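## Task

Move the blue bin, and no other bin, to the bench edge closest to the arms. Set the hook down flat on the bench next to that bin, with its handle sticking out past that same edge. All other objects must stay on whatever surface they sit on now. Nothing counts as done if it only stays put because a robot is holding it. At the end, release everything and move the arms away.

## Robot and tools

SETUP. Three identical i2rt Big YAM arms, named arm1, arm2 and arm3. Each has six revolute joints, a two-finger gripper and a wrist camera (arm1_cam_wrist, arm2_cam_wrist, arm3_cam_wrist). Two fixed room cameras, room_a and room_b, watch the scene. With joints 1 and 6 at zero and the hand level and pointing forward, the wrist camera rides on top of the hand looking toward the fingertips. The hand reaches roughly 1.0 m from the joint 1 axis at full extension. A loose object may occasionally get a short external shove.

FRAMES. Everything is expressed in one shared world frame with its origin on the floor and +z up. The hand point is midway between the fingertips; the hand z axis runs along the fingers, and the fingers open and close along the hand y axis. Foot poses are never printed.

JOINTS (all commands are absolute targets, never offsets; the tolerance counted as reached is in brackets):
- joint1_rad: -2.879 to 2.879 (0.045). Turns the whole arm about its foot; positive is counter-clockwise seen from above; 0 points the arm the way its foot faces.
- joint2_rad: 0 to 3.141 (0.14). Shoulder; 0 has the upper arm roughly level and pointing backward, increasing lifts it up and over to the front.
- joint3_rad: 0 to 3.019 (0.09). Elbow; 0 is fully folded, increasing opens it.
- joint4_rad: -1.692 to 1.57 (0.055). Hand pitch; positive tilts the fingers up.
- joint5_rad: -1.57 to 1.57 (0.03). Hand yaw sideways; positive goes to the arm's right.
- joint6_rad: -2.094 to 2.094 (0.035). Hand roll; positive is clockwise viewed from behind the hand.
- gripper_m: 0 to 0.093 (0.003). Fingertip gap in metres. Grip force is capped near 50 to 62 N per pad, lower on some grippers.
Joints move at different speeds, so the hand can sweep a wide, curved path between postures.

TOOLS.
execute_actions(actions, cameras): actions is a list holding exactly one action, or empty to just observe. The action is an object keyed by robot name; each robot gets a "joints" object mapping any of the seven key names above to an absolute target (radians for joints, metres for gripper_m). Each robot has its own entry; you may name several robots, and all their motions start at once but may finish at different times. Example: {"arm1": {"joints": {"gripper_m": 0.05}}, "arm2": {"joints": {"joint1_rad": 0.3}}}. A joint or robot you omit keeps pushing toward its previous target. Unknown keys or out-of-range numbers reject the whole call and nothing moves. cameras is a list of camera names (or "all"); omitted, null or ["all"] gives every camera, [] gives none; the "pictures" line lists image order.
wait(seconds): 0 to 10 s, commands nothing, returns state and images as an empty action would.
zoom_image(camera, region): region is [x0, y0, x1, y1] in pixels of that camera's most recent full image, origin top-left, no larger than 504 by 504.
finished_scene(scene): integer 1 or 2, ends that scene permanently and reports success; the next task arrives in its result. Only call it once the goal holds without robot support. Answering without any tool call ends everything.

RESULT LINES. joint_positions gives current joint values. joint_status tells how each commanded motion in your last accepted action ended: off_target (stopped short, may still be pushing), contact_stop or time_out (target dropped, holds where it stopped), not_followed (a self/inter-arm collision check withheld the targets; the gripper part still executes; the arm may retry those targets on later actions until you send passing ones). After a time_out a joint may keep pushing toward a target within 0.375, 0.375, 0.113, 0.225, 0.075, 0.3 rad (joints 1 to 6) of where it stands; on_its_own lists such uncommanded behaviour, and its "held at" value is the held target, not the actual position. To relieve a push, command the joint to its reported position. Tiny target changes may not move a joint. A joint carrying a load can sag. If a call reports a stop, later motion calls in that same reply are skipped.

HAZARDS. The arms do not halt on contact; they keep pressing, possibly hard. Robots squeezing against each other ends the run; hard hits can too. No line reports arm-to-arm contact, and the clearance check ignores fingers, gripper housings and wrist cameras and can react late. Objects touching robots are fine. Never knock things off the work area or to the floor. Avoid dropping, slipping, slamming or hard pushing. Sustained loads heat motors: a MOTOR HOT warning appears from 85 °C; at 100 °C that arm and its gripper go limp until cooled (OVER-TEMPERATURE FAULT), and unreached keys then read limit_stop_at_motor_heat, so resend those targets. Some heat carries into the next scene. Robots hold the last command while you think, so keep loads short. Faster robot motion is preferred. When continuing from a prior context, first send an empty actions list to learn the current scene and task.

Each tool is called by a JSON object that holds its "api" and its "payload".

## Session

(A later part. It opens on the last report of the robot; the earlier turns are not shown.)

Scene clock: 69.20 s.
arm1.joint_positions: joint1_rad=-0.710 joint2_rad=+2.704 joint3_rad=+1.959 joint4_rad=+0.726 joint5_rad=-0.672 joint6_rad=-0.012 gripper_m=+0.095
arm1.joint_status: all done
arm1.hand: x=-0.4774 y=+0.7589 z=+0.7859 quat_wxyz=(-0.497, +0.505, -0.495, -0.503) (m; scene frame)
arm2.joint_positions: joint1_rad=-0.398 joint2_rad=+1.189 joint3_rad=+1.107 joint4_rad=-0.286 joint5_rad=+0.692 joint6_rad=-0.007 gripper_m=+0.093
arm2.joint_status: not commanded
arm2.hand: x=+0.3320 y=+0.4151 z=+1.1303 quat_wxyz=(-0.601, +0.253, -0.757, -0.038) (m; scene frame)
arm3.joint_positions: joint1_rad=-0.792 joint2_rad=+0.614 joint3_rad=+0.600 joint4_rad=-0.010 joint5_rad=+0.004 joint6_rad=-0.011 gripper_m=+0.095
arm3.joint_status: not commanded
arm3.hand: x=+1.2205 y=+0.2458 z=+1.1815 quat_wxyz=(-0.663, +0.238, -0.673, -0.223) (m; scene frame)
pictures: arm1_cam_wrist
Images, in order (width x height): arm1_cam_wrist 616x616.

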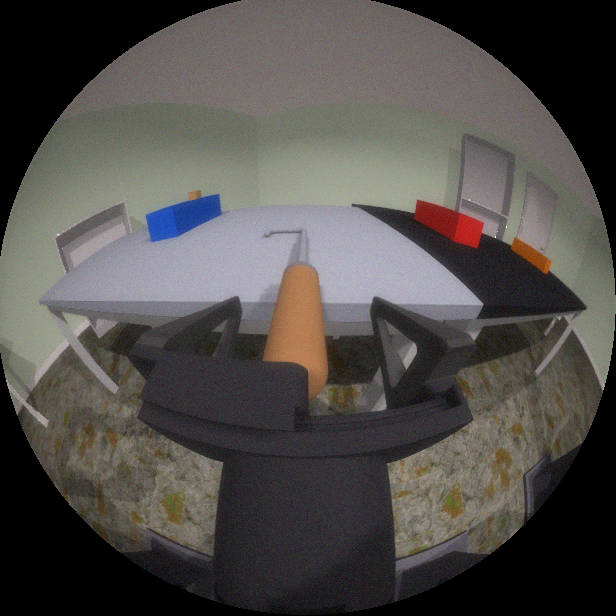

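{"api": "execute_actions", "payload": {"actions": [{"arm1":{"joints":{"joint3_rad":1.945,"gripper_m":0}}}], "cameras": ["arm1_cam_wrist"]}}

{"api": "execute_actions", "payload": {"actions": [{"arm1":{"joints":{"joint2_rad":2.3,"joint4_rad":0.5}}}], "cameras": []}}

{"api": "execute_actions", "payload": {"actions": [{"arm1":{"joints":{"joint1_rad":-0.09,"joint2_rad":2.14,"joint3_rad":1.59,"joint4_rad":0.64,"joint5_rad":0,"joint6_rad":-1.57}}}]}}

{"api": "zoom_image", "payload": {"camera": "room_b", "region": [220,200,420,330]}}

Scene clock: 74.20 s.
arm1.joint_positions: joint1_rad=-0.710 joint2_rad=+2.704 joint3_rad=+1.953 joint4_rad=+0.726 joint5_rad=-0.674 joint6_rad=-0.012 gripper_m=+0.031
arm1.joint_status: gripper_m off_target (ended at +0.031, target +0.000); the others done
arm1.hand: x=-0.4787 y=+0.7576 z=+0.7827 quat_wxyz=(-0.494, +0.506, -0.497, -0.503) (m; scene frame)
arm2.joint_positions: joint1_rad=-0.398 joint2_rad=+1.189 joint3_rad=+1.107 joint4_rad=-0.286 joint5_rad=+0.692 joint6_rad=-0.007 gripper_m=+0.093
arm2.joint_status: not commanded
arm2.hand: x=+0.3320 y=+0.4151 z=+1.1303 quat_wxyz=(-0.601, +0.253, -0.757, -0.038) (m; scene frame)
arm3.joint_positions: joint1_rad=-0.792 joint2_rad=+0.614 joint3_rad=+0.600 joint4_rad=-0.010 joint5_rad=+0.004 joint6_rad=-0.011 gripper_m=+0.095
arm3.joint_status: not commanded
arm3.hand: x=+1.2205 y=+0.2458 z=+1.1815 quat_wxyz=(-0.663, +0.238, -0.673, -0.223) (m; scene frame)
pictures: arm1_cam_wrist
Images, in order (width x height): arm1_cam_wrist 616x616.

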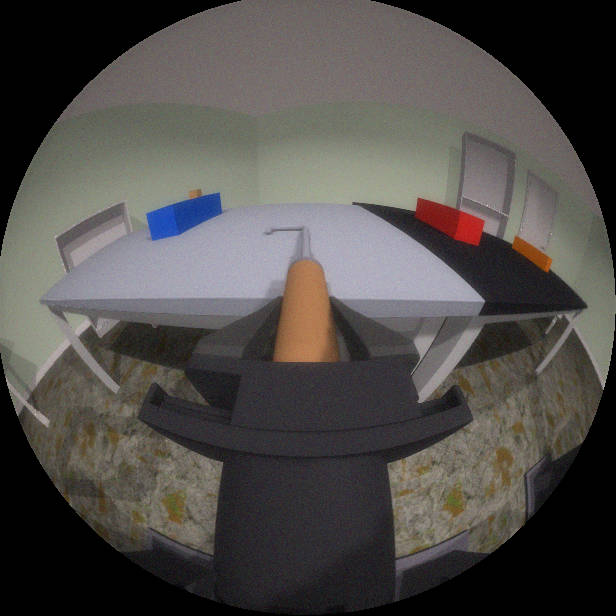

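Scene clock: 75.90 s.
arm1.joint_positions: joint1_rad=-0.710 joint2_rad=+2.326 joint3_rad=+1.918 joint4_rad=+0.490 joint5_rad=-0.673 joint6_rad=-0.012 gripper_m=+0.031
arm1.joint_status: all done
arm1.hand: x=-0.4746 y=+0.7602 z=+1.0444 quat_wxyz=(-0.532, +0.500, -0.459, -0.507) (m; scene frame)
arm2.joint_positions: joint1_rad=-0.398 joint2_rad=+1.189 joint3_rad=+1.107 joint4_rad=-0.286 joint5_rad=+0.692 joint6_rad=-0.007 gripper_m=+0.093
arm2.joint_status: not commanded
arm2.hand: x=+0.3320 y=+0.4151 z=+1.1303 quat_wxyz=(-0.601, +0.253, -0.757, -0.038) (m; scene frame)
arm3.joint_positions: joint1_rad=-0.792 joint2_rad=+0.614 joint3_rad=+0.600 joint4_rad=-0.010 joint5_rad=+0.004 joint6_rad=-0.011 gripper_m=+0.095
arm3.joint_status: not commanded
arm3.hand: x=+1.2205 y=+0.2458 z=+1.1815 quat_wxyz=(-0.663, +0.238, -0.673, -0.223) (m; scene frame)
pictures: none
No camera images: the call's "cameras" was empty. Leave "cameras" out to get every camera's image.

Scene clock: 79.37 s.
arm1.joint_positions: joint1_rad=-0.092 joint2_rad=+2.230 joint3_rad=+1.569 joint4_rad=+0.576 joint5_rad=+0.000 joint6_rad=-1.545 gripper_m=+0.031
arm1.joint_status: joint4_rad time_out (moved +0.086 of +0.150); the others done
arm1.on_its_own: joint4_rad reads +0.576 and still pushes toward +0.640 since a time_out
arm1.hand: x=-0.8995 y=+0.8454 z=+0.9515 quat_wxyz=(-0.682, +0.731, -0.022, +0.005) (m; scene frame)
arm2.joint_positions: joint1_rad=-0.398 joint2_rad=+1.189 joint3_rad=+1.107 joint4_rad=-0.286 joint5_rad=+0.692 joint6_rad=-0.007 gripper_m=+0.093
arm2.joint_status: not commanded
arm2.hand: x=+0.3320 y=+0.4151 z=+1.1303 quat_wxyz=(-0.601, +0.253, -0.757, -0.038) (m; scene frame)
arm3.joint_positions: joint1_rad=-0.792 joint2_rad=+0.614 joint3_rad=+0.600 joint4_rad=-0.010 joint5_rad=+0.004 joint6_rad=-0.011 gripper_m=+0.095
arm3.joint_status: not commanded
arm3.hand: x=+1.2205 y=+0.2458 z=+1.1815 quat_wxyz=(-0.663, +0.238, -0.673, -0.223) (m; scene frame)
pictures: arm1_cam_wrist, arm2_cam_wrist, arm3_cam_wrist, room_a, room_b
Images, in order (width x height): arm1_cam_wrist 616x616, arm2_cam_wrist 616x616, arm3_cam_wrist 616x616, room_a 896x504, room_b 896x504.

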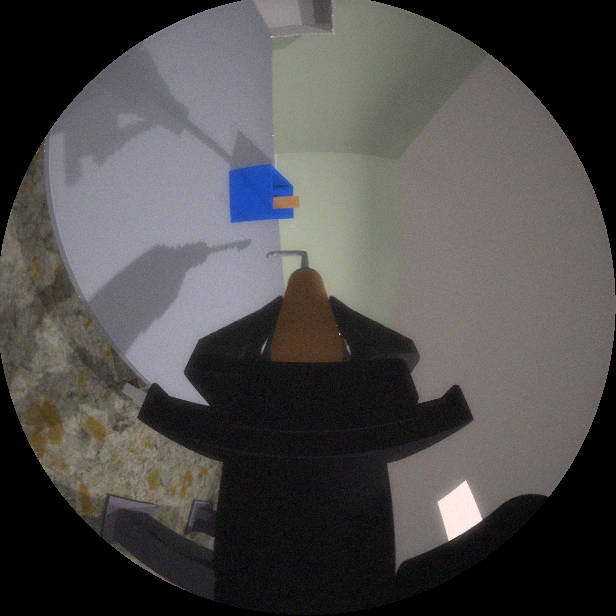

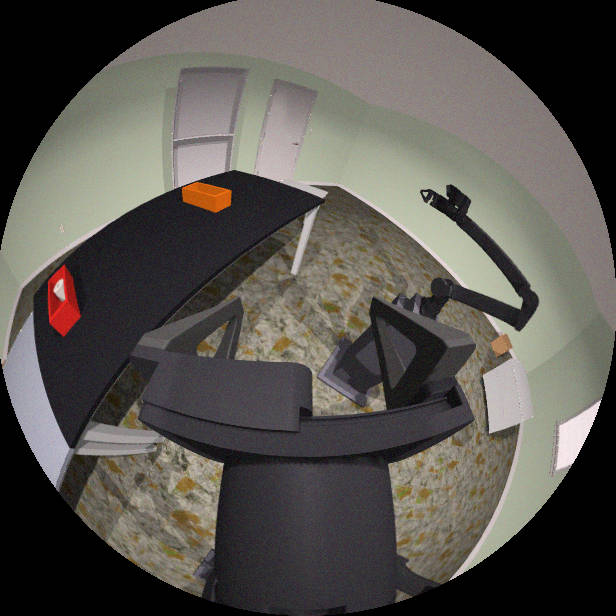

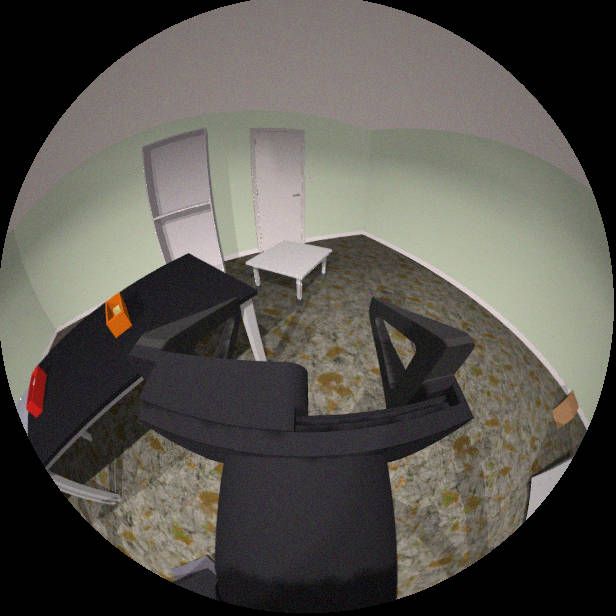

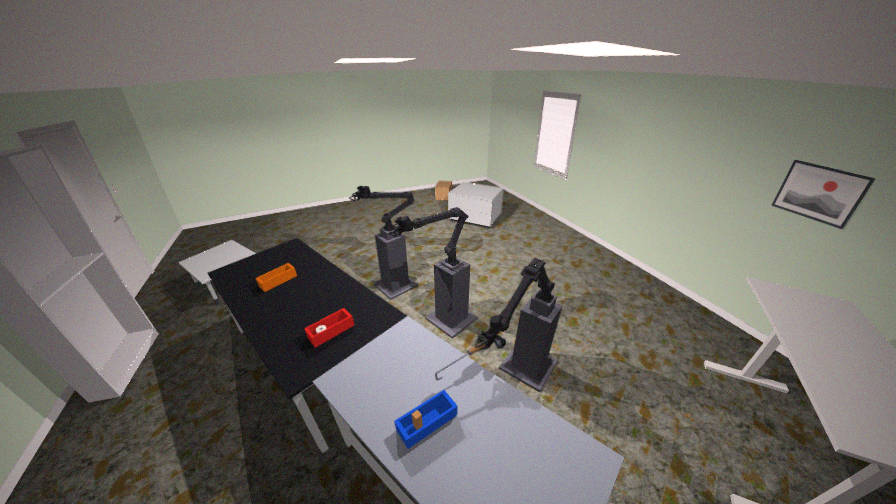

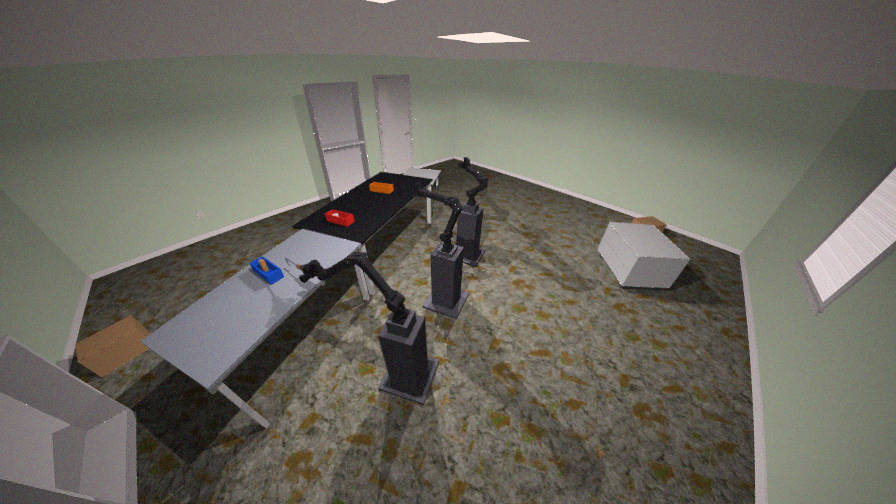

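Region (220, 200, 420, 330) of room_b's 896x504 image, scaled by 2.520, with more detail than that image has; it fills the top 328 rows of this view, and the rest is white.

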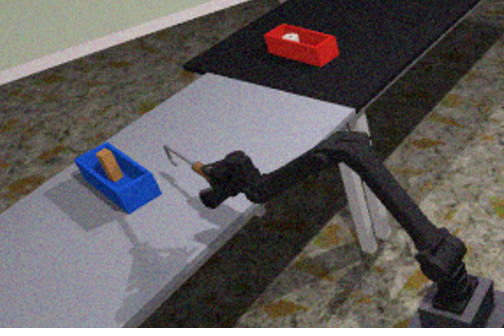

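{"api": "execute_actions", "payload": {"actions": [{"arm1":{"joints":{"joint3_rad":1.78,"joint4_rad":0.6}}}], "cameras": []}}

{"api": "execute_actions", "payload": {"actions": [{"arm1":{"joints":{"joint1_rad":-0.05,"joint5_rad":-0.17}}}], "cameras": ["arm1_cam_wrist","room_a","room_b"]}}

{"api": "zoom_image", "payload": {"camera": "room_b", "region": [220,200,420,330]}}

Scene clock: 87.33 s.
arm1.joint_positions: joint1_rad=-0.092 joint2_rad=+2.214 joint3_rad=+1.686 joint4_rad=+0.576 joint5_rad=+0.000 joint6_rad=-1.545 gripper_m=+0.031
arm1.joint_status: joint3_rad time_out (moved +0.118 of +0.211); the others done
arm1.on_its_own: joint3_rad reads +1.686 and still pushes toward +1.780 since a time_out
arm1.hand: x=-0.8989 y=+0.8692 z=+1.0321 quat_wxyz=(-0.729, +0.684, -0.021, +0.006) (m; scene frame)
arm2.joint_positions: joint1_rad=-0.398 joint2_rad=+1.189 joint3_rad=+1.107 joint4_rad=-0.286 joint5_rad=+0.692 joint6_rad=-0.007 gripper_m=+0.093
arm2.joint_status: not commanded
arm2.hand: x=+0.3320 y=+0.4151 z=+1.1303 quat_wxyz=(-0.601, +0.253, -0.757, -0.038) (m; scene frame)
arm3.joint_positions: joint1_rad=-0.792 joint2_rad=+0.614 joint3_rad=+0.600 joint4_rad=-0.010 joint5_rad=+0.004 joint6_rad=-0.011 gripper_m=+0.095
arm3.joint_status: not commanded
arm3.hand: x=+1.2205 y=+0.2458 z=+1.1815 quat_wxyz=(-0.663, +0.238, -0.673, -0.223) (m; scene frame)
pictures: none
No camera images: the call's "cameras" was empty. Leave "cameras" out to get every camera's image.

not run: a stop came earlier in this reply.

Region (220, 200, 420, 330) of room_b's 896x504 image, scaled by 2.520, with more detail than that image has; it fills the top 328 rows of this view, and the rest is white.

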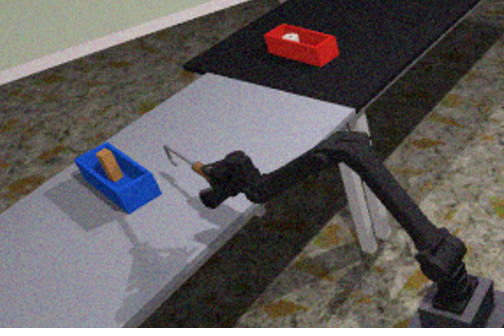

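{"api": "execute_actions", "payload": {"actions": [{"arm1":{"joints":{"joint1_rad":-0.05,"joint5_rad":-0.17,"joint2_rad":2.26}}}], "cameras": ["arm1_cam_wrist","room_a","room_b"]}}

{"api": "zoom_image", "payload": {"camera": "room_b", "region": [220,200,420,330]}}

Scene clock: 90.60 s.
arm1.joint_positions: joint1_rad=-0.044 joint2_rad=+2.306 joint3_rad=+1.686 joint4_rad=+0.576 joint5_rad=-0.170 joint6_rad=-1.546 gripper_m=+0.031
arm1.joint_status: all done
arm1.on_its_own: joint3_rad reads +1.686 and still pushes toward +1.780 since a time_out
arm1.hand: x=-0.9699 y=+0.8721 z=+0.9526 quat_wxyz=(-0.693, +0.715, +0.055, -0.072) (m; scene frame)
arm2.joint_positions: joint1_rad=-0.398 joint2_rad=+1.189 joint3_rad=+1.107 joint4_rad=-0.286 joint5_rad=+0.692 joint6_rad=-0.007 gripper_m=+0.093
arm2.joint_status: not commanded
arm2.hand: x=+0.3320 y=+0.4151 z=+1.1303 quat_wxyz=(-0.601, +0.253, -0.757, -0.038) (m; scene frame)
arm3.joint_positions: joint1_rad=-0.792 joint2_rad=+0.614 joint3_rad=+0.600 joint4_rad=-0.010 joint5_rad=+0.004 joint6_rad=-0.011 gripper_m=+0.095
arm3.joint_status: not commanded
arm3.hand: x=+1.2205 y=+0.2458 z=+1.1815 quat_wxyz=(-0.663, +0.238, -0.673, -0.223) (m; scene frame)
pictures: arm1_cam_wrist, room_a, room_b
Images, in order (width x height): arm1_cam_wrist 616x616, room_a 896x504, room_b 896x504.

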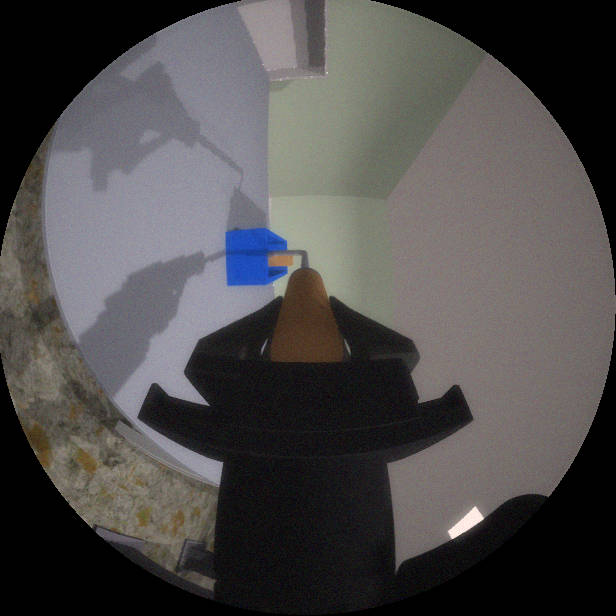

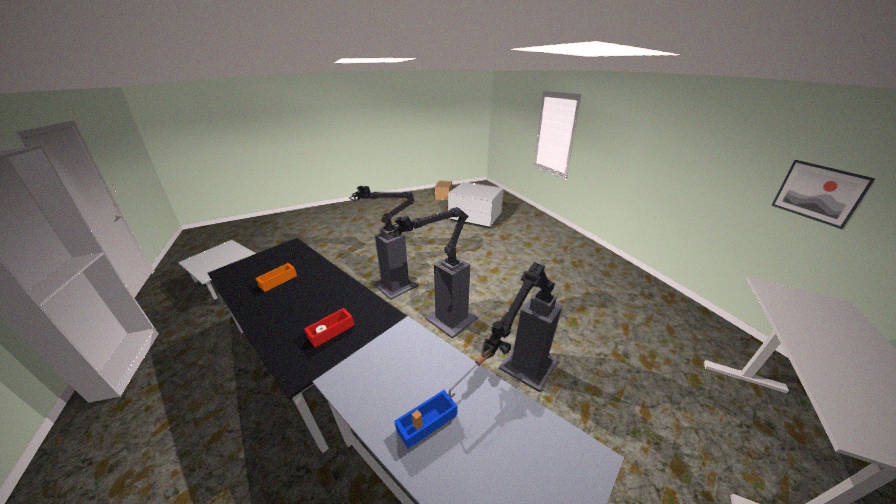

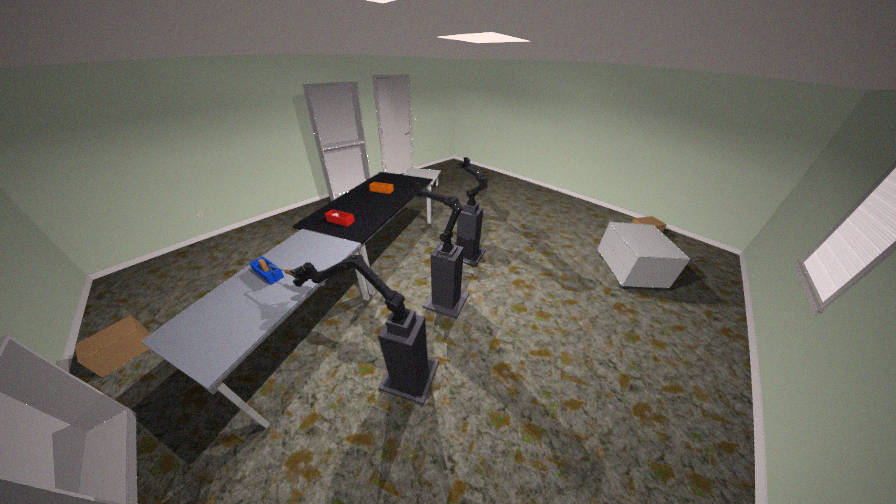

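Region (220, 200, 420, 330) of room_b's 896x504 image, scaled by 2.520, with more detail than that image has; it fills the top 328 rows of this view, and the rest is white.

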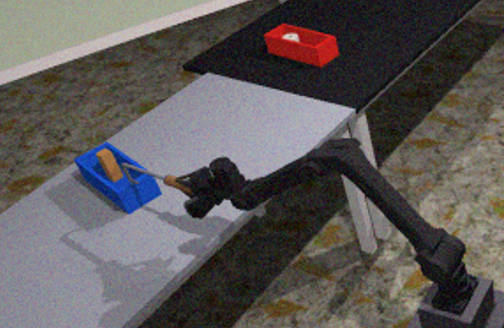

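{"api": "execute_actions", "payload": {"actions": [{"arm1":{"joints":{"joint3_rad":2.05,"joint4_rad":0.41,"joint1_rad":-0.06}}}], "cameras": []}}

{"api": "execute_actions", "payload": {"actions": [{"arm1":{"joints":{"joint2_rad":2.42}}}], "cameras": ["arm1_cam_wrist","room_a","room_b"]}}

{"api": "zoom_image", "payload": {"camera": "room_a", "region": [380,320,580,460]}}

Scene clock: 95.70 s.
arm1.joint_positions: joint1_rad=-0.049 joint2_rad=+2.309 joint3_rad=+1.969 joint4_rad=+0.396 joint5_rad=-0.170 joint6_rad=-1.547 gripper_m=+0.031
arm1.joint_status: all done
arm1.hand: x=-0.9662 y=+0.9203 z=+1.0705 quat_wxyz=(-0.728, +0.680, +0.057, -0.067) (m; scene frame)
arm2.joint_positions: joint1_rad=-0.398 joint2_rad=+1.189 joint3_rad=+1.107 joint4_rad=-0.286 joint5_rad=+0.692 joint6_rad=-0.007 gripper_m=+0.093
arm2.joint_status: not commanded
arm2.hand: x=+0.3320 y=+0.4151 z=+1.1303 quat_wxyz=(-0.601, +0.253, -0.757, -0.038) (m; scene frame)
arm3.joint_positions: joint1_rad=-0.792 joint2_rad=+0.614 joint3_rad=+0.600 joint4_rad=-0.010 joint5_rad=+0.004 joint6_rad=-0.011 gripper_m=+0.095
arm3.joint_status: not commanded
arm3.hand: x=+1.2205 y=+0.2458 z=+1.1815 quat_wxyz=(-0.663, +0.238, -0.673, -0.223) (m; scene frame)
pictures: none
No camera images: the call's "cameras" was empty. Leave "cameras" out to get every camera's image.

Scene clock: 97.07 s.
arm1.joint_positions: joint1_rad=-0.049 joint2_rad=+2.493 joint3_rad=+1.969 joint4_rad=+0.388 joint5_rad=-0.170 joint6_rad=-1.552 gripper_m=+0.031
arm1.joint_status: all done
arm1.hand: x=-0.9656 y=+0.9291 z=+0.9006 quat_wxyz=(-0.659, +0.747, +0.052, -0.070) (m; scene frame)
arm2.joint_positions: joint1_rad=-0.398 joint2_rad=+1.189 joint3_rad=+1.107 joint4_rad=-0.286 joint5_rad=+0.692 joint6_rad=-0.007 gripper_m=+0.093
arm2.joint_status: not commanded
arm2.hand: x=+0.3320 y=+0.4151 z=+1.1303 quat_wxyz=(-0.601, +0.253, -0.757, -0.038) (m; scene frame)
arm3.joint_positions: joint1_rad=-0.792 joint2_rad=+0.614 joint3_rad=+0.600 joint4_rad=-0.010 joint5_rad=+0.004 joint6_rad=-0.011 gripper_m=+0.095
arm3.joint_status: not commanded
arm3.hand: x=+1.2205 y=+0.2458 z=+1.1815 quat_wxyz=(-0.663, +0.238, -0.673, -0.223) (m; scene frame)
pictures: arm1_cam_wrist, room_a, room_b
Images, in order (width x height): arm1_cam_wrist 616x616, room_a 896x504, room_b 896x504.

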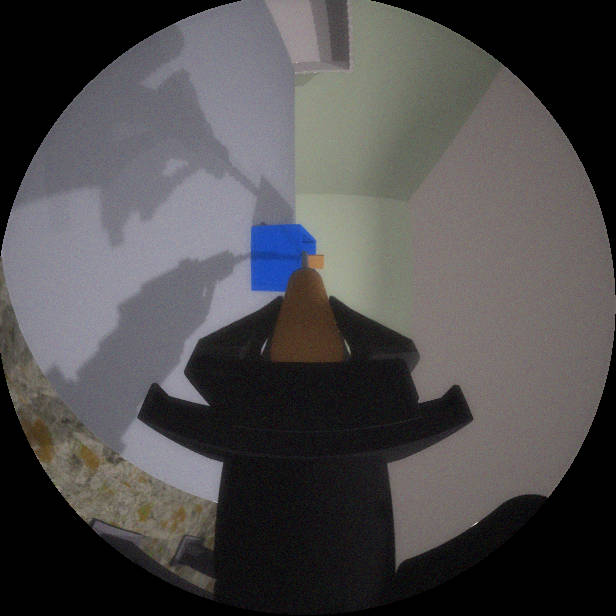

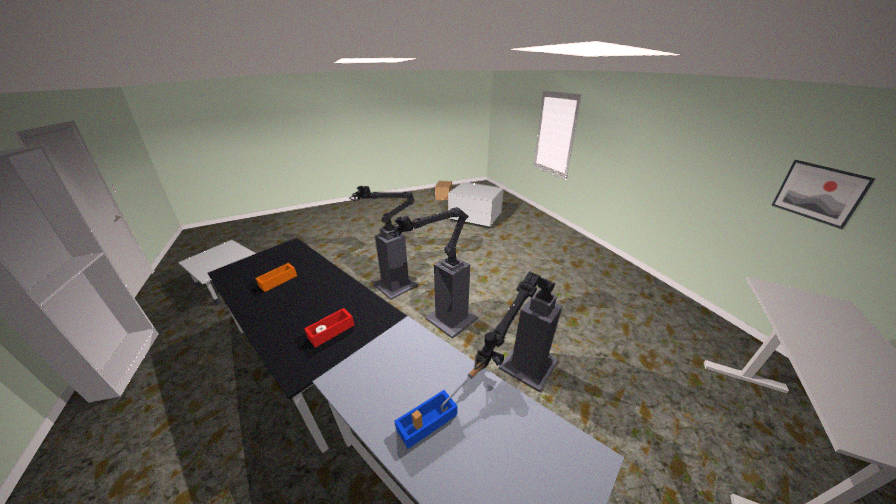

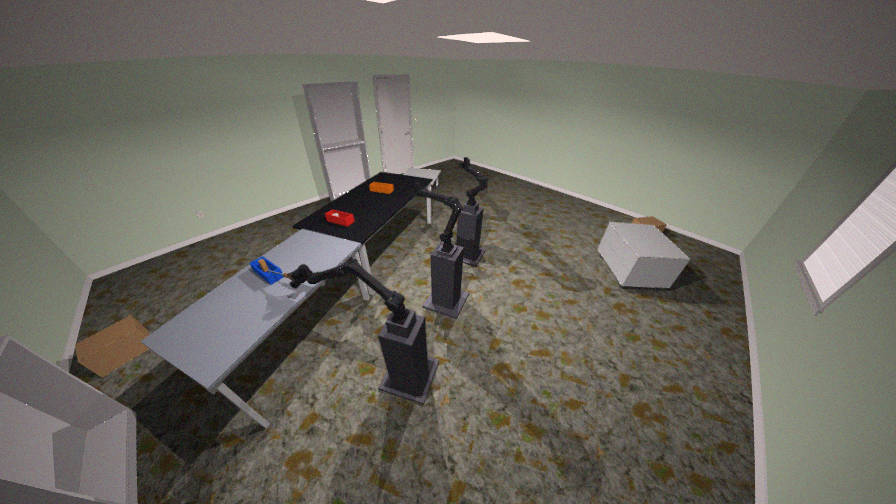

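Region (380, 320, 580, 460) of room_a's 896x504 image, scaled by 2.520, with more detail than that image has; it fills the top 353 rows of this view, and the rest is white.

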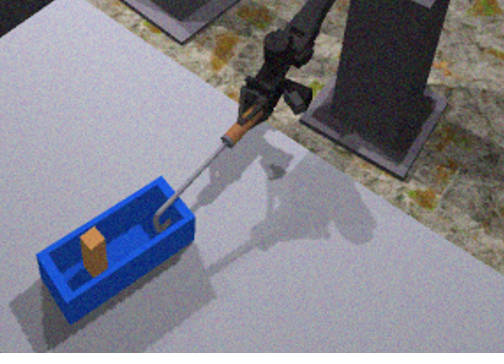

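{"api": "execute_actions", "payload": {"actions": [{"arm1":{"joints":{"joint2_rad":2.26,"joint3_rad":1.73,"joint4_rad":0.57}}}], "cameras": []}}

{"api": "execute_actions", "payload": {"actions": [{"arm1":{"joints":{"joint2_rad":2.12,"joint3_rad":1.42,"joint4_rad":0.72}}}], "cameras": ["arm1_cam_wrist","room_a"]}}

Scene clock: 102.30 s.
arm1.joint_positions: joint1_rad=-0.050 joint2_rad=+2.328 joint3_rad=+1.714 joint4_rad=+0.515 joint5_rad=-0.168 joint6_rad=-1.552 gripper_m=+0.031
arm1.joint_status: joint4_rad time_out (moved +0.127 of +0.182); the others done
arm1.on_its_own: joint4_rad reads +0.515 and still pushes toward +0.570 since a time_out
arm1.hand: x=-0.9638 y=+0.8781 z=+0.9341 quat_wxyz=(-0.673, +0.734, +0.052, -0.068) (m; scene frame)
arm2.joint_positions: joint1_rad=-0.398 joint2_rad=+1.189 joint3_rad=+1.107 joint4_rad=-0.286 joint5_rad=+0.692 joint6_rad=-0.007 gripper_m=+0.093
arm2.joint_status: not commanded
arm2.hand: x=+0.3320 y=+0.4151 z=+1.1303 quat_wxyz=(-0.601, +0.253, -0.757, -0.038) (m; scene frame)
arm3.joint_positions: joint1_rad=-0.792 joint2_rad=+0.614 joint3_rad=+0.600 joint4_rad=-0.010 joint5_rad=+0.004 joint6_rad=-0.011 gripper_m=+0.095
arm3.joint_status: not commanded
arm3.hand: x=+1.2205 y=+0.2458 z=+1.1815 quat_wxyz=(-0.663, +0.238, -0.673, -0.223) (m; scene frame)
pictures: none
No camera images: the call's "cameras" was empty. Leave "cameras" out to get every camera's image.

not run: a stop came earlier in this reply.

{"api": "execute_actions", "payload": {"actions": [{"arm1":{"joints":{"joint2_rad":2.085,"joint3_rad":1.31,"joint4_rad":0.77}}}], "cameras": ["arm1_cam_wrist","room_a"]}}

Scene clock: 104.80 s.
arm1.joint_positions: joint1_rad=-0.050 joint2_rad=+2.131 joint3_rad=+1.321 joint4_rad=+0.748 joint5_rad=-0.168 joint6_rad=-1.563 gripper_m=+0.031
arm1.joint_status: all done
arm1.hand: x=-0.9635 y=+0.7790 z=+0.9408 quat_wxyz=(-0.687, +0.722, +0.058, -0.063) (m; scene frame)
arm2.joint_positions: joint1_rad=-0.398 joint2_rad=+1.189 joint3_rad=+1.107 joint4_rad=-0.286 joint5_rad=+0.692 joint6_rad=-0.007 gripper_m=+0.093
arm2.joint_status: not commanded
arm2.hand: x=+0.3320 y=+0.4151 z=+1.1303 quat_wxyz=(-0.601, +0.253, -0.757, -0.038) (m; scene frame)
arm3.joint_positions: joint1_rad=-0.792 joint2_rad=+0.614 joint3_rad=+0.600 joint4_rad=-0.010 joint5_rad=+0.004 joint6_rad=-0.011 gripper_m=+0.095
arm3.joint_status: not commanded
arm3.hand: x=+1.2205 y=+0.2458 z=+1.1815 quat_wxyz=(-0.663, +0.238, -0.673, -0.223) (m; scene frame)
pictures: arm1_cam_wrist, room_a
Images, in order (width x height): arm1_cam_wrist 616x616, room_a 896x504.

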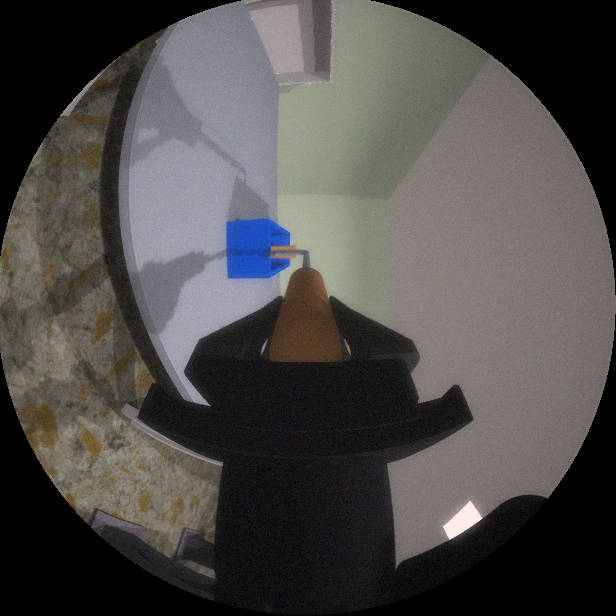

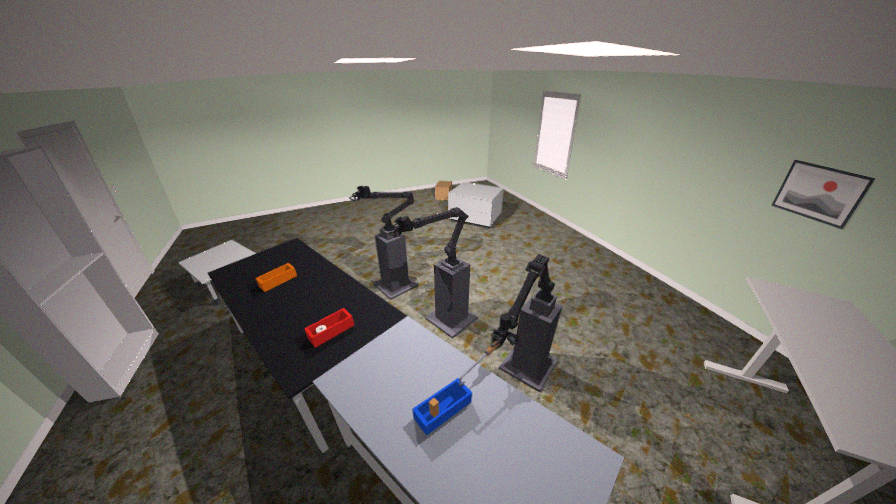

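Nearly out; advance a bit and lower.

{"api": "execute_actions", "payload": {"actions": [{"arm1":{"joints":{"joint3_rad":1.49,"joint4_rad":0.66}}}], "cameras": []}}

{"api": "execute_actions", "payload": {"actions": [{"arm1":{"joints":{"joint2_rad":2.17}}}], "cameras": ["arm1_cam_wrist","room_a"]}}

Scene clock: 109.20 s.
arm1.joint_positions: joint1_rad=-0.050 joint2_rad=+2.128 joint3_rad=+1.392 joint4_rad=+0.650 joint5_rad=-0.170 joint6_rad=-1.566 gripper_m=+0.031
arm1.joint_status: joint3_rad time_out (moved +0.071 of +0.169); the others done
arm1.on_its_own: joint3_rad reads +1.392 and still pushes toward +1.490 since a time_out
arm1.hand: x=-0.9639 y=+0.7972 z=+0.9568 quat_wxyz=(-0.679, +0.729, +0.059, -0.063) (m; scene frame)
arm2.joint_positions: joint1_rad=-0.398 joint2_rad=+1.189 joint3_rad=+1.107 joint4_rad=-0.286 joint5_rad=+0.692 joint6_rad=-0.007 gripper_m=+0.093
arm2.joint_status: not commanded
arm2.hand: x=+0.3320 y=+0.4151 z=+1.1303 quat_wxyz=(-0.601, +0.253, -0.757, -0.038) (m; scene frame)
arm3.joint_positions: joint1_rad=-0.792 joint2_rad=+0.614 joint3_rad=+0.600 joint4_rad=-0.010 joint5_rad=+0.004 joint6_rad=-0.011 gripper_m=+0.095
arm3.joint_status: not commanded
arm3.hand: x=+1.2205 y=+0.2458 z=+1.1815 quat_wxyz=(-0.663, +0.238, -0.673, -0.223) (m; scene frame)
pictures: none
No camera images: the call's "cameras" was empty. Leave "cameras" out to get every camera's image.

not run: a stop came earlier in this reply.

{"api": "execute_actions", "payload": {"actions": [{"arm1":{"joints":{"joint2_rad":2.17}}}], "cameras": ["arm1_cam_wrist"]}}

Scene clock: 110.93 s.
arm1.joint_positions: joint1_rad=-0.050 joint2_rad=+2.157 joint3_rad=+1.419 joint4_rad=+0.650 joint5_rad=-0.170 joint6_rad=-1.567 gripper_m=+0.031
arm1.joint_status: all done
arm1.hand: x=-0.9638 y=+0.8049 z=+0.9482 quat_wxyz=(-0.678, +0.730, +0.059, -0.063) (m; scene frame)
arm2.joint_positions: joint1_rad=-0.398 joint2_rad=+1.189 joint3_rad=+1.107 joint4_rad=-0.286 joint5_rad=+0.692 joint6_rad=-0.007 gripper_m=+0.093
arm2.joint_status: not commanded
arm2.hand: x=+0.3320 y=+0.4151 z=+1.1303 quat_wxyz=(-0.601, +0.253, -0.757, -0.038) (m; scene frame)
arm3.joint_positions: joint1_rad=-0.792 joint2_rad=+0.614 joint3_rad=+0.600 joint4_rad=-0.010 joint5_rad=+0.004 joint6_rad=-0.011 gripper_m=+0.095
arm3.joint_status: not commanded
arm3.hand: x=+1.2205 y=+0.2458 z=+1.1815 quat_wxyz=(-0.663, +0.238, -0.673, -0.223) (m; scene frame)
pictures: arm1_cam_wrist
Images, in order (width x height): arm1_cam_wrist 616x616.

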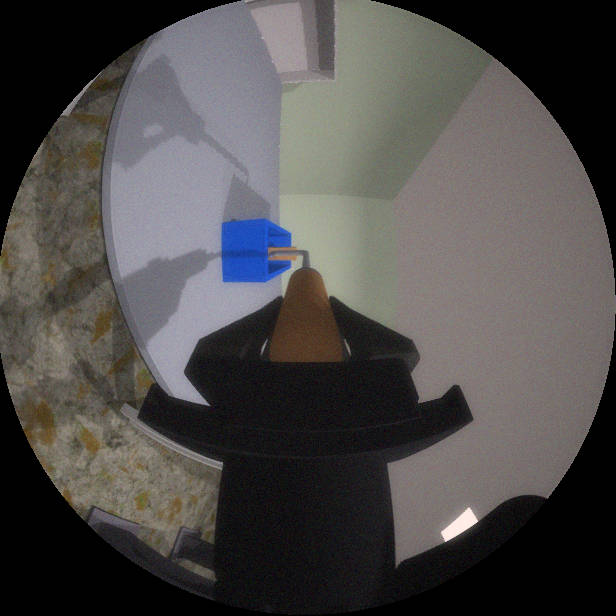

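{"api": "execute_actions", "payload": {"actions": [{"arm1":{"joints":{"joint2_rad":2.22,"joint1_rad":-0.035}}}], "cameras": ["arm1_cam_wrist"]}}

{"api": "execute_actions", "payload": {"actions": [{"arm1":{"joints":{"joint2_rad":2.0,"joint3_rad":1.1,"joint4_rad":0.85}}}], "cameras": ["arm1_cam_wrist","room_a"]}}

Scene clock: 113.93 s.
arm1.joint_positions: joint1_rad=-0.049 joint2_rad=+2.243 joint3_rad=+1.441 joint4_rad=+0.652 joint5_rad=-0.169 joint6_rad=-1.571 gripper_m=+0.031
arm1.joint_status: all done
arm1.hand: x=-0.9648 y=+0.8098 z=+0.8918 quat_wxyz=(-0.655, +0.751, +0.059, -0.064) (m; scene frame)
arm2.joint_positions: joint1_rad=-0.398 joint2_rad=+1.189 joint3_rad=+1.107 joint4_rad=-0.286 joint5_rad=+0.692 joint6_rad=-0.007 gripper_m=+0.093
arm2.joint_status: not commanded
arm2.hand: x=+0.3320 y=+0.4151 z=+1.1303 quat_wxyz=(-0.601, +0.253, -0.757, -0.038) (m; scene frame)
arm3.joint_positions: joint1_rad=-0.792 joint2_rad=+0.614 joint3_rad=+0.600 joint4_rad=-0.010 joint5_rad=+0.004 joint6_rad=-0.011 gripper_m=+0.095
arm3.joint_status: not commanded
arm3.hand: x=+1.2205 y=+0.2458 z=+1.1815 quat_wxyz=(-0.663, +0.238, -0.673, -0.223) (m; scene frame)
pictures: arm1_cam_wrist
Images, in order (width x height): arm1_cam_wrist 616x616.

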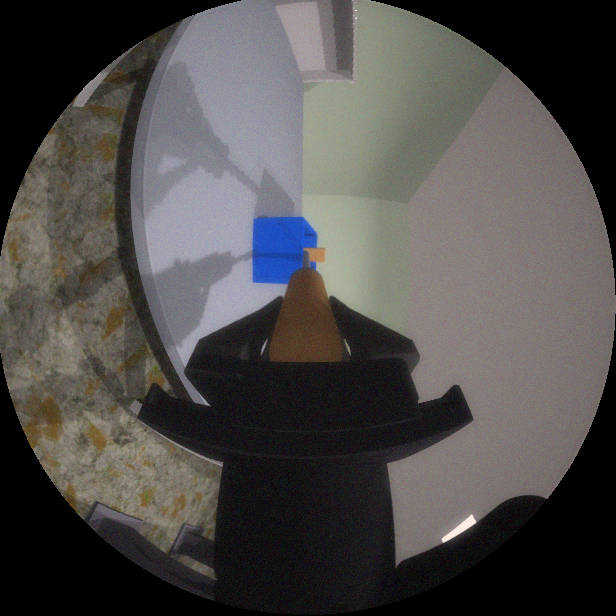

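Scene clock: 115.00 s.
arm1.joint_positions: joint1_rad=-0.047 joint2_rad=+2.060 joint3_rad=+1.095 joint4_rad=+0.801 joint5_rad=-0.168 joint6_rad=-1.571 gripper_m=+0.031
arm1.joint_status: all done
arm1.hand: x=-0.9653 y=+0.7100 z=+0.8961 quat_wxyz=(-0.650, +0.755, +0.058, -0.064) (m; scene frame)
arm2.joint_positions: joint1_rad=-0.398 joint2_rad=+1.189 joint3_rad=+1.107 joint4_rad=-0.286 joint5_rad=+0.692 joint6_rad=-0.007 gripper_m=+0.093
arm2.joint_status: not commanded
arm2.hand: x=+0.3320 y=+0.4151 z=+1.1303 quat_wxyz=(-0.601, +0.253, -0.757, -0.038) (m; scene frame)
arm3.joint_positions: joint1_rad=-0.792 joint2_rad=+0.614 joint3_rad=+0.600 joint4_rad=-0.010 joint5_rad=+0.004 joint6_rad=-0.011 gripper_m=+0.095
arm3.joint_status: not commanded
arm3.hand: x=+1.2205 y=+0.2458 z=+1.1815 quat_wxyz=(-0.663, +0.238, -0.673, -0.223) (m; scene frame)
pictures: arm1_cam_wrist, room_a
Images, in order (width x height): arm1_cam_wrist 616x616, room_a 896x504.

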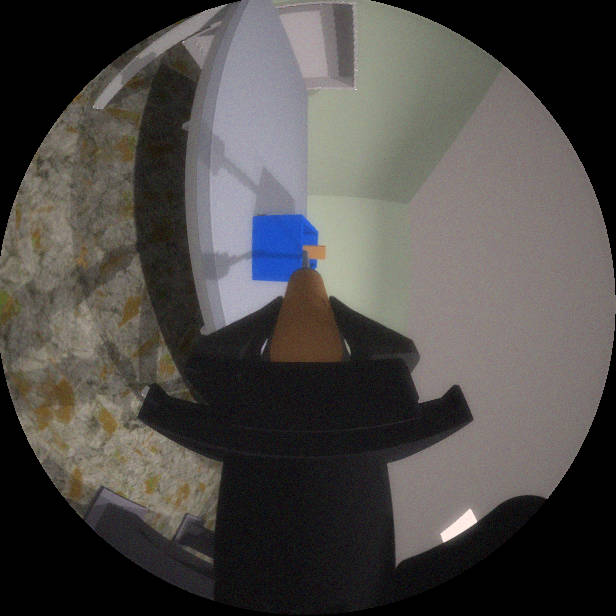

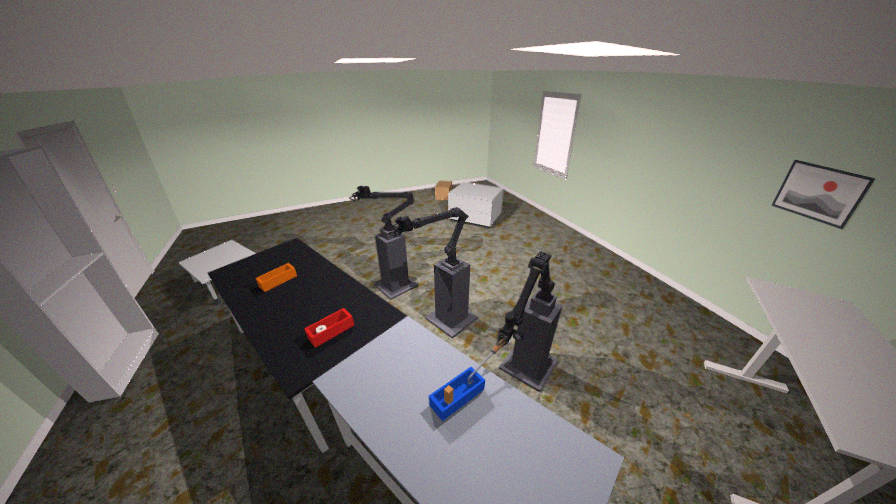

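{"api": "execute_actions", "payload": {"actions": [{"arm1":{"joints":{"joint2_rad":1.8,"joint3_rad":0.74,"joint4_rad":1.03}}}], "cameras": ["arm1_cam_wrist","room_b"]}}

{"api": "zoom_image", "payload": {"camera": "room_b", "region": [220,200,420,330]}}

Scene clock: 117.77 s.
arm1.joint_positions: joint1_rad=-0.047 joint2_rad=+1.838 joint3_rad=+0.725 joint4_rad=+0.978 joint5_rad=-0.168 joint6_rad=-1.571 gripper_m=+0.031
arm1.joint_status: all done
arm1.hand: x=-0.9648 y=+0.5898 z=+0.9175 quat_wxyz=(-0.661, +0.746, +0.060, -0.064) (m; scene frame)
arm2.joint_positions: joint1_rad=-0.398 joint2_rad=+1.189 joint3_rad=+1.107 joint4_rad=-0.286 joint5_rad=+0.692 joint6_rad=-0.007 gripper_m=+0.093
arm2.joint_status: not commanded
arm2.hand: x=+0.3320 y=+0.4151 z=+1.1303 quat_wxyz=(-0.601, +0.253, -0.757, -0.038) (m; scene frame)
arm3.joint_positions: joint1_rad=-0.792 joint2_rad=+0.614 joint3_rad=+0.600 joint4_rad=-0.010 joint5_rad=+0.004 joint6_rad=-0.011 gripper_m=+0.095
arm3.joint_status: not commanded
arm3.hand: x=+1.2205 y=+0.2458 z=+1.1815 quat_wxyz=(-0.663, +0.238, -0.673, -0.223) (m; scene frame)
pictures: arm1_cam_wrist, room_b
Images, in order (width x height): arm1_cam_wrist 616x616, room_b 896x504.

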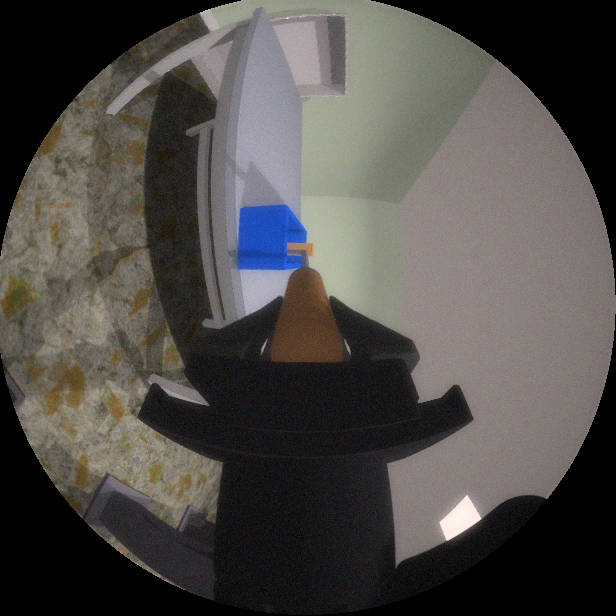

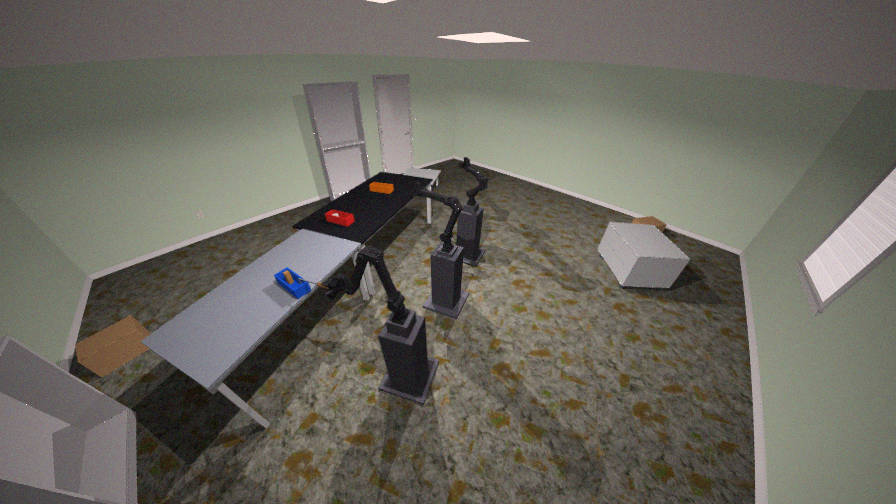

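Region (220, 200, 420, 330) of room_b's 896x504 image, scaled by 2.520, with more detail than that image has; it fills the top 328 rows of this view, and the rest is white.

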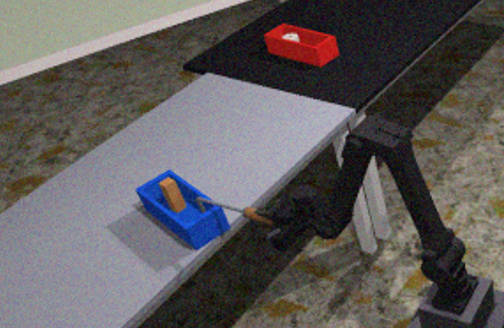

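{"api": "execute_actions", "payload": {"actions": [{"arm1":{"joints":{"joint3_rad":1.05}}}], "cameras": []}}

{"api": "execute_actions", "payload": {"actions": [{"arm1":{"joints":{"joint1_rad":-0.33,"joint5_rad":-0.27,"joint6_rad":0.02,"joint2_rad":2.22,"joint3_rad":1.56}}}], "cameras": ["arm1_cam_wrist"]}}

{"api": "execute_actions", "payload": {"actions": [{"arm1":{"joints":{"joint2_rad":2.42,"joint4_rad":1.12}}}], "cameras": ["arm1_cam_wrist","room_a"]}}

Scene clock: 122.93 s.
arm1.joint_positions: joint1_rad=-0.047 joint2_rad=+1.838 joint3_rad=+0.998 joint4_rad=+0.984 joint5_rad=-0.169 joint6_rad=-1.571 gripper_m=+0.031
arm1.joint_status: all done
arm1.hand: x=-0.9662 y=+0.6738 z=+1.0446 quat_wxyz=(-0.758, +0.646, +0.068, -0.056) (m; scene frame)
arm2.joint_positions: joint1_rad=-0.398 joint2_rad=+1.189 joint3_rad=+1.107 joint4_rad=-0.286 joint5_rad=+0.692 joint6_rad=-0.007 gripper_m=+0.093
arm2.joint_status: not commanded
arm2.hand: x=+0.3320 y=+0.4151 z=+1.1303 quat_wxyz=(-0.601, +0.253, -0.757, -0.038) (m; scene frame)
arm3.joint_positions: joint1_rad=-0.792 joint2_rad=+0.614 joint3_rad=+0.600 joint4_rad=-0.010 joint5_rad=+0.004 joint6_rad=-0.011 gripper_m=+0.095
arm3.joint_status: not commanded
arm3.hand: x=+1.2205 y=+0.2458 z=+1.1815 quat_wxyz=(-0.663, +0.238, -0.673, -0.223) (m; scene frame)
pictures: none
No camera images: the call's "cameras" was empty. Leave "cameras" out to get every camera's image.

Scene clock: 126.40 s.
arm1.joint_positions: joint1_rad=-0.322 joint2_rad=+2.270 joint3_rad=+1.469 joint4_rad=+0.984 joint5_rad=-0.273 joint6_rad=+0.001 gripper_m=+0.031
arm1.joint_status: joint3_rad time_out (moved +0.470 of +0.562); the others done
arm1.on_its_own: joint3_rad reads +1.469 and still pushes toward +1.560 since a time_out
arm1.hand: x=-0.7597 y=+0.7937 z=+0.9645 quat_wxyz=(-0.557, +0.464, -0.436, -0.534) (m; scene frame)
arm2.joint_positions: joint1_rad=-0.398 joint2_rad=+1.189 joint3_rad=+1.107 joint4_rad=-0.286 joint5_rad=+0.692 joint6_rad=-0.007 gripper_m=+0.093
arm2.joint_status: not commanded
arm2.hand: x=+0.3320 y=+0.4151 z=+1.1303 quat_wxyz=(-0.601, +0.253, -0.757, -0.038) (m; scene frame)
arm3.joint_positions: joint1_rad=-0.792 joint2_rad=+0.614 joint3_rad=+0.600 joint4_rad=-0.010 joint5_rad=+0.004 joint6_rad=-0.011 gripper_m=+0.095
arm3.joint_status: not commanded
arm3.hand: x=+1.2205 y=+0.2458 z=+1.1815 quat_wxyz=(-0.663, +0.238, -0.673, -0.223) (m; scene frame)
pictures: arm1_cam_wrist
Images, in order (width x height): arm1_cam_wrist 616x616.

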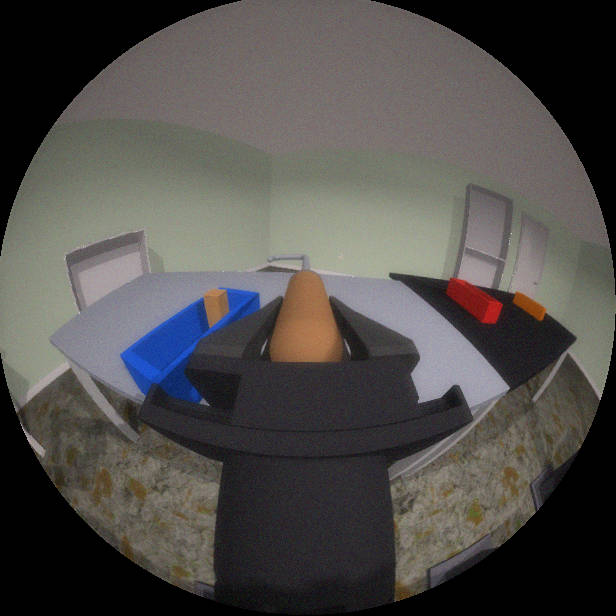

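not run: a stop came earlier in this reply.

{"api": "execute_actions", "payload": {"actions": [{"arm1":{"joints":{"joint2_rad":2.44,"joint4_rad":1.16,"joint5_rad":-0.22}}}], "cameras": ["arm1_cam_wrist","room_a"]}}

Scene clock: 129.20 s.
arm1.joint_positions: joint1_rad=-0.324 joint2_rad=+2.509 joint3_rad=+1.498 joint4_rad=+1.109 joint5_rad=-0.221 joint6_rad=+0.004 gripper_m=+0.031
arm1.joint_status: all done
arm1.hand: x=-0.7519 y=+0.7854 z=+0.8180 quat_wxyz=(-0.544, +0.466, -0.478, -0.509) (m; scene frame)
arm2.joint_positions: joint1_rad=-0.398 joint2_rad=+1.189 joint3_rad=+1.107 joint4_rad=-0.286 joint5_rad=+0.692 joint6_rad=-0.007 gripper_m=+0.093
arm2.joint_status: not commanded
arm2.hand: x=+0.3320 y=+0.4151 z=+1.1303 quat_wxyz=(-0.601, +0.253, -0.757, -0.038) (m; scene frame)
arm3.joint_positions: joint1_rad=-0.792 joint2_rad=+0.614 joint3_rad=+0.600 joint4_rad=-0.010 joint5_rad=+0.004 joint6_rad=-0.011 gripper_m=+0.095
arm3.joint_status: not commanded
arm3.hand: x=+1.2205 y=+0.2458 z=+1.1815 quat_wxyz=(-0.663, +0.238, -0.673, -0.223) (m; scene frame)
pictures: arm1_cam_wrist, room_a
Images, in order (width x height): arm1_cam_wrist 616x616, room_a 896x504.

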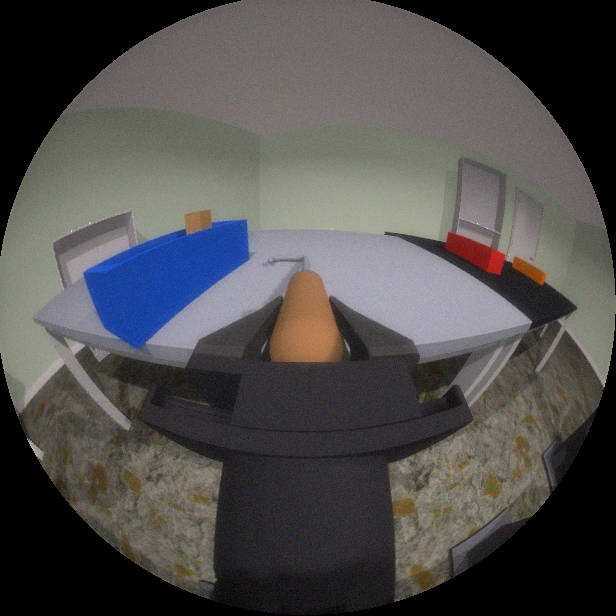

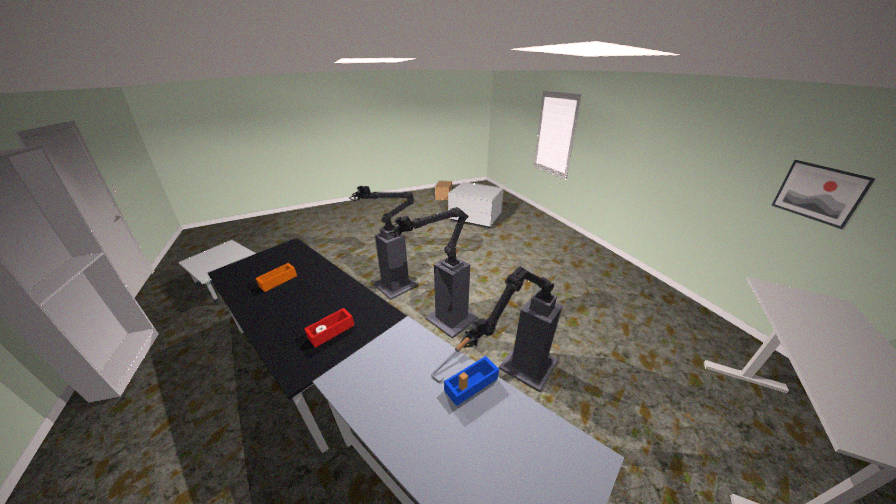

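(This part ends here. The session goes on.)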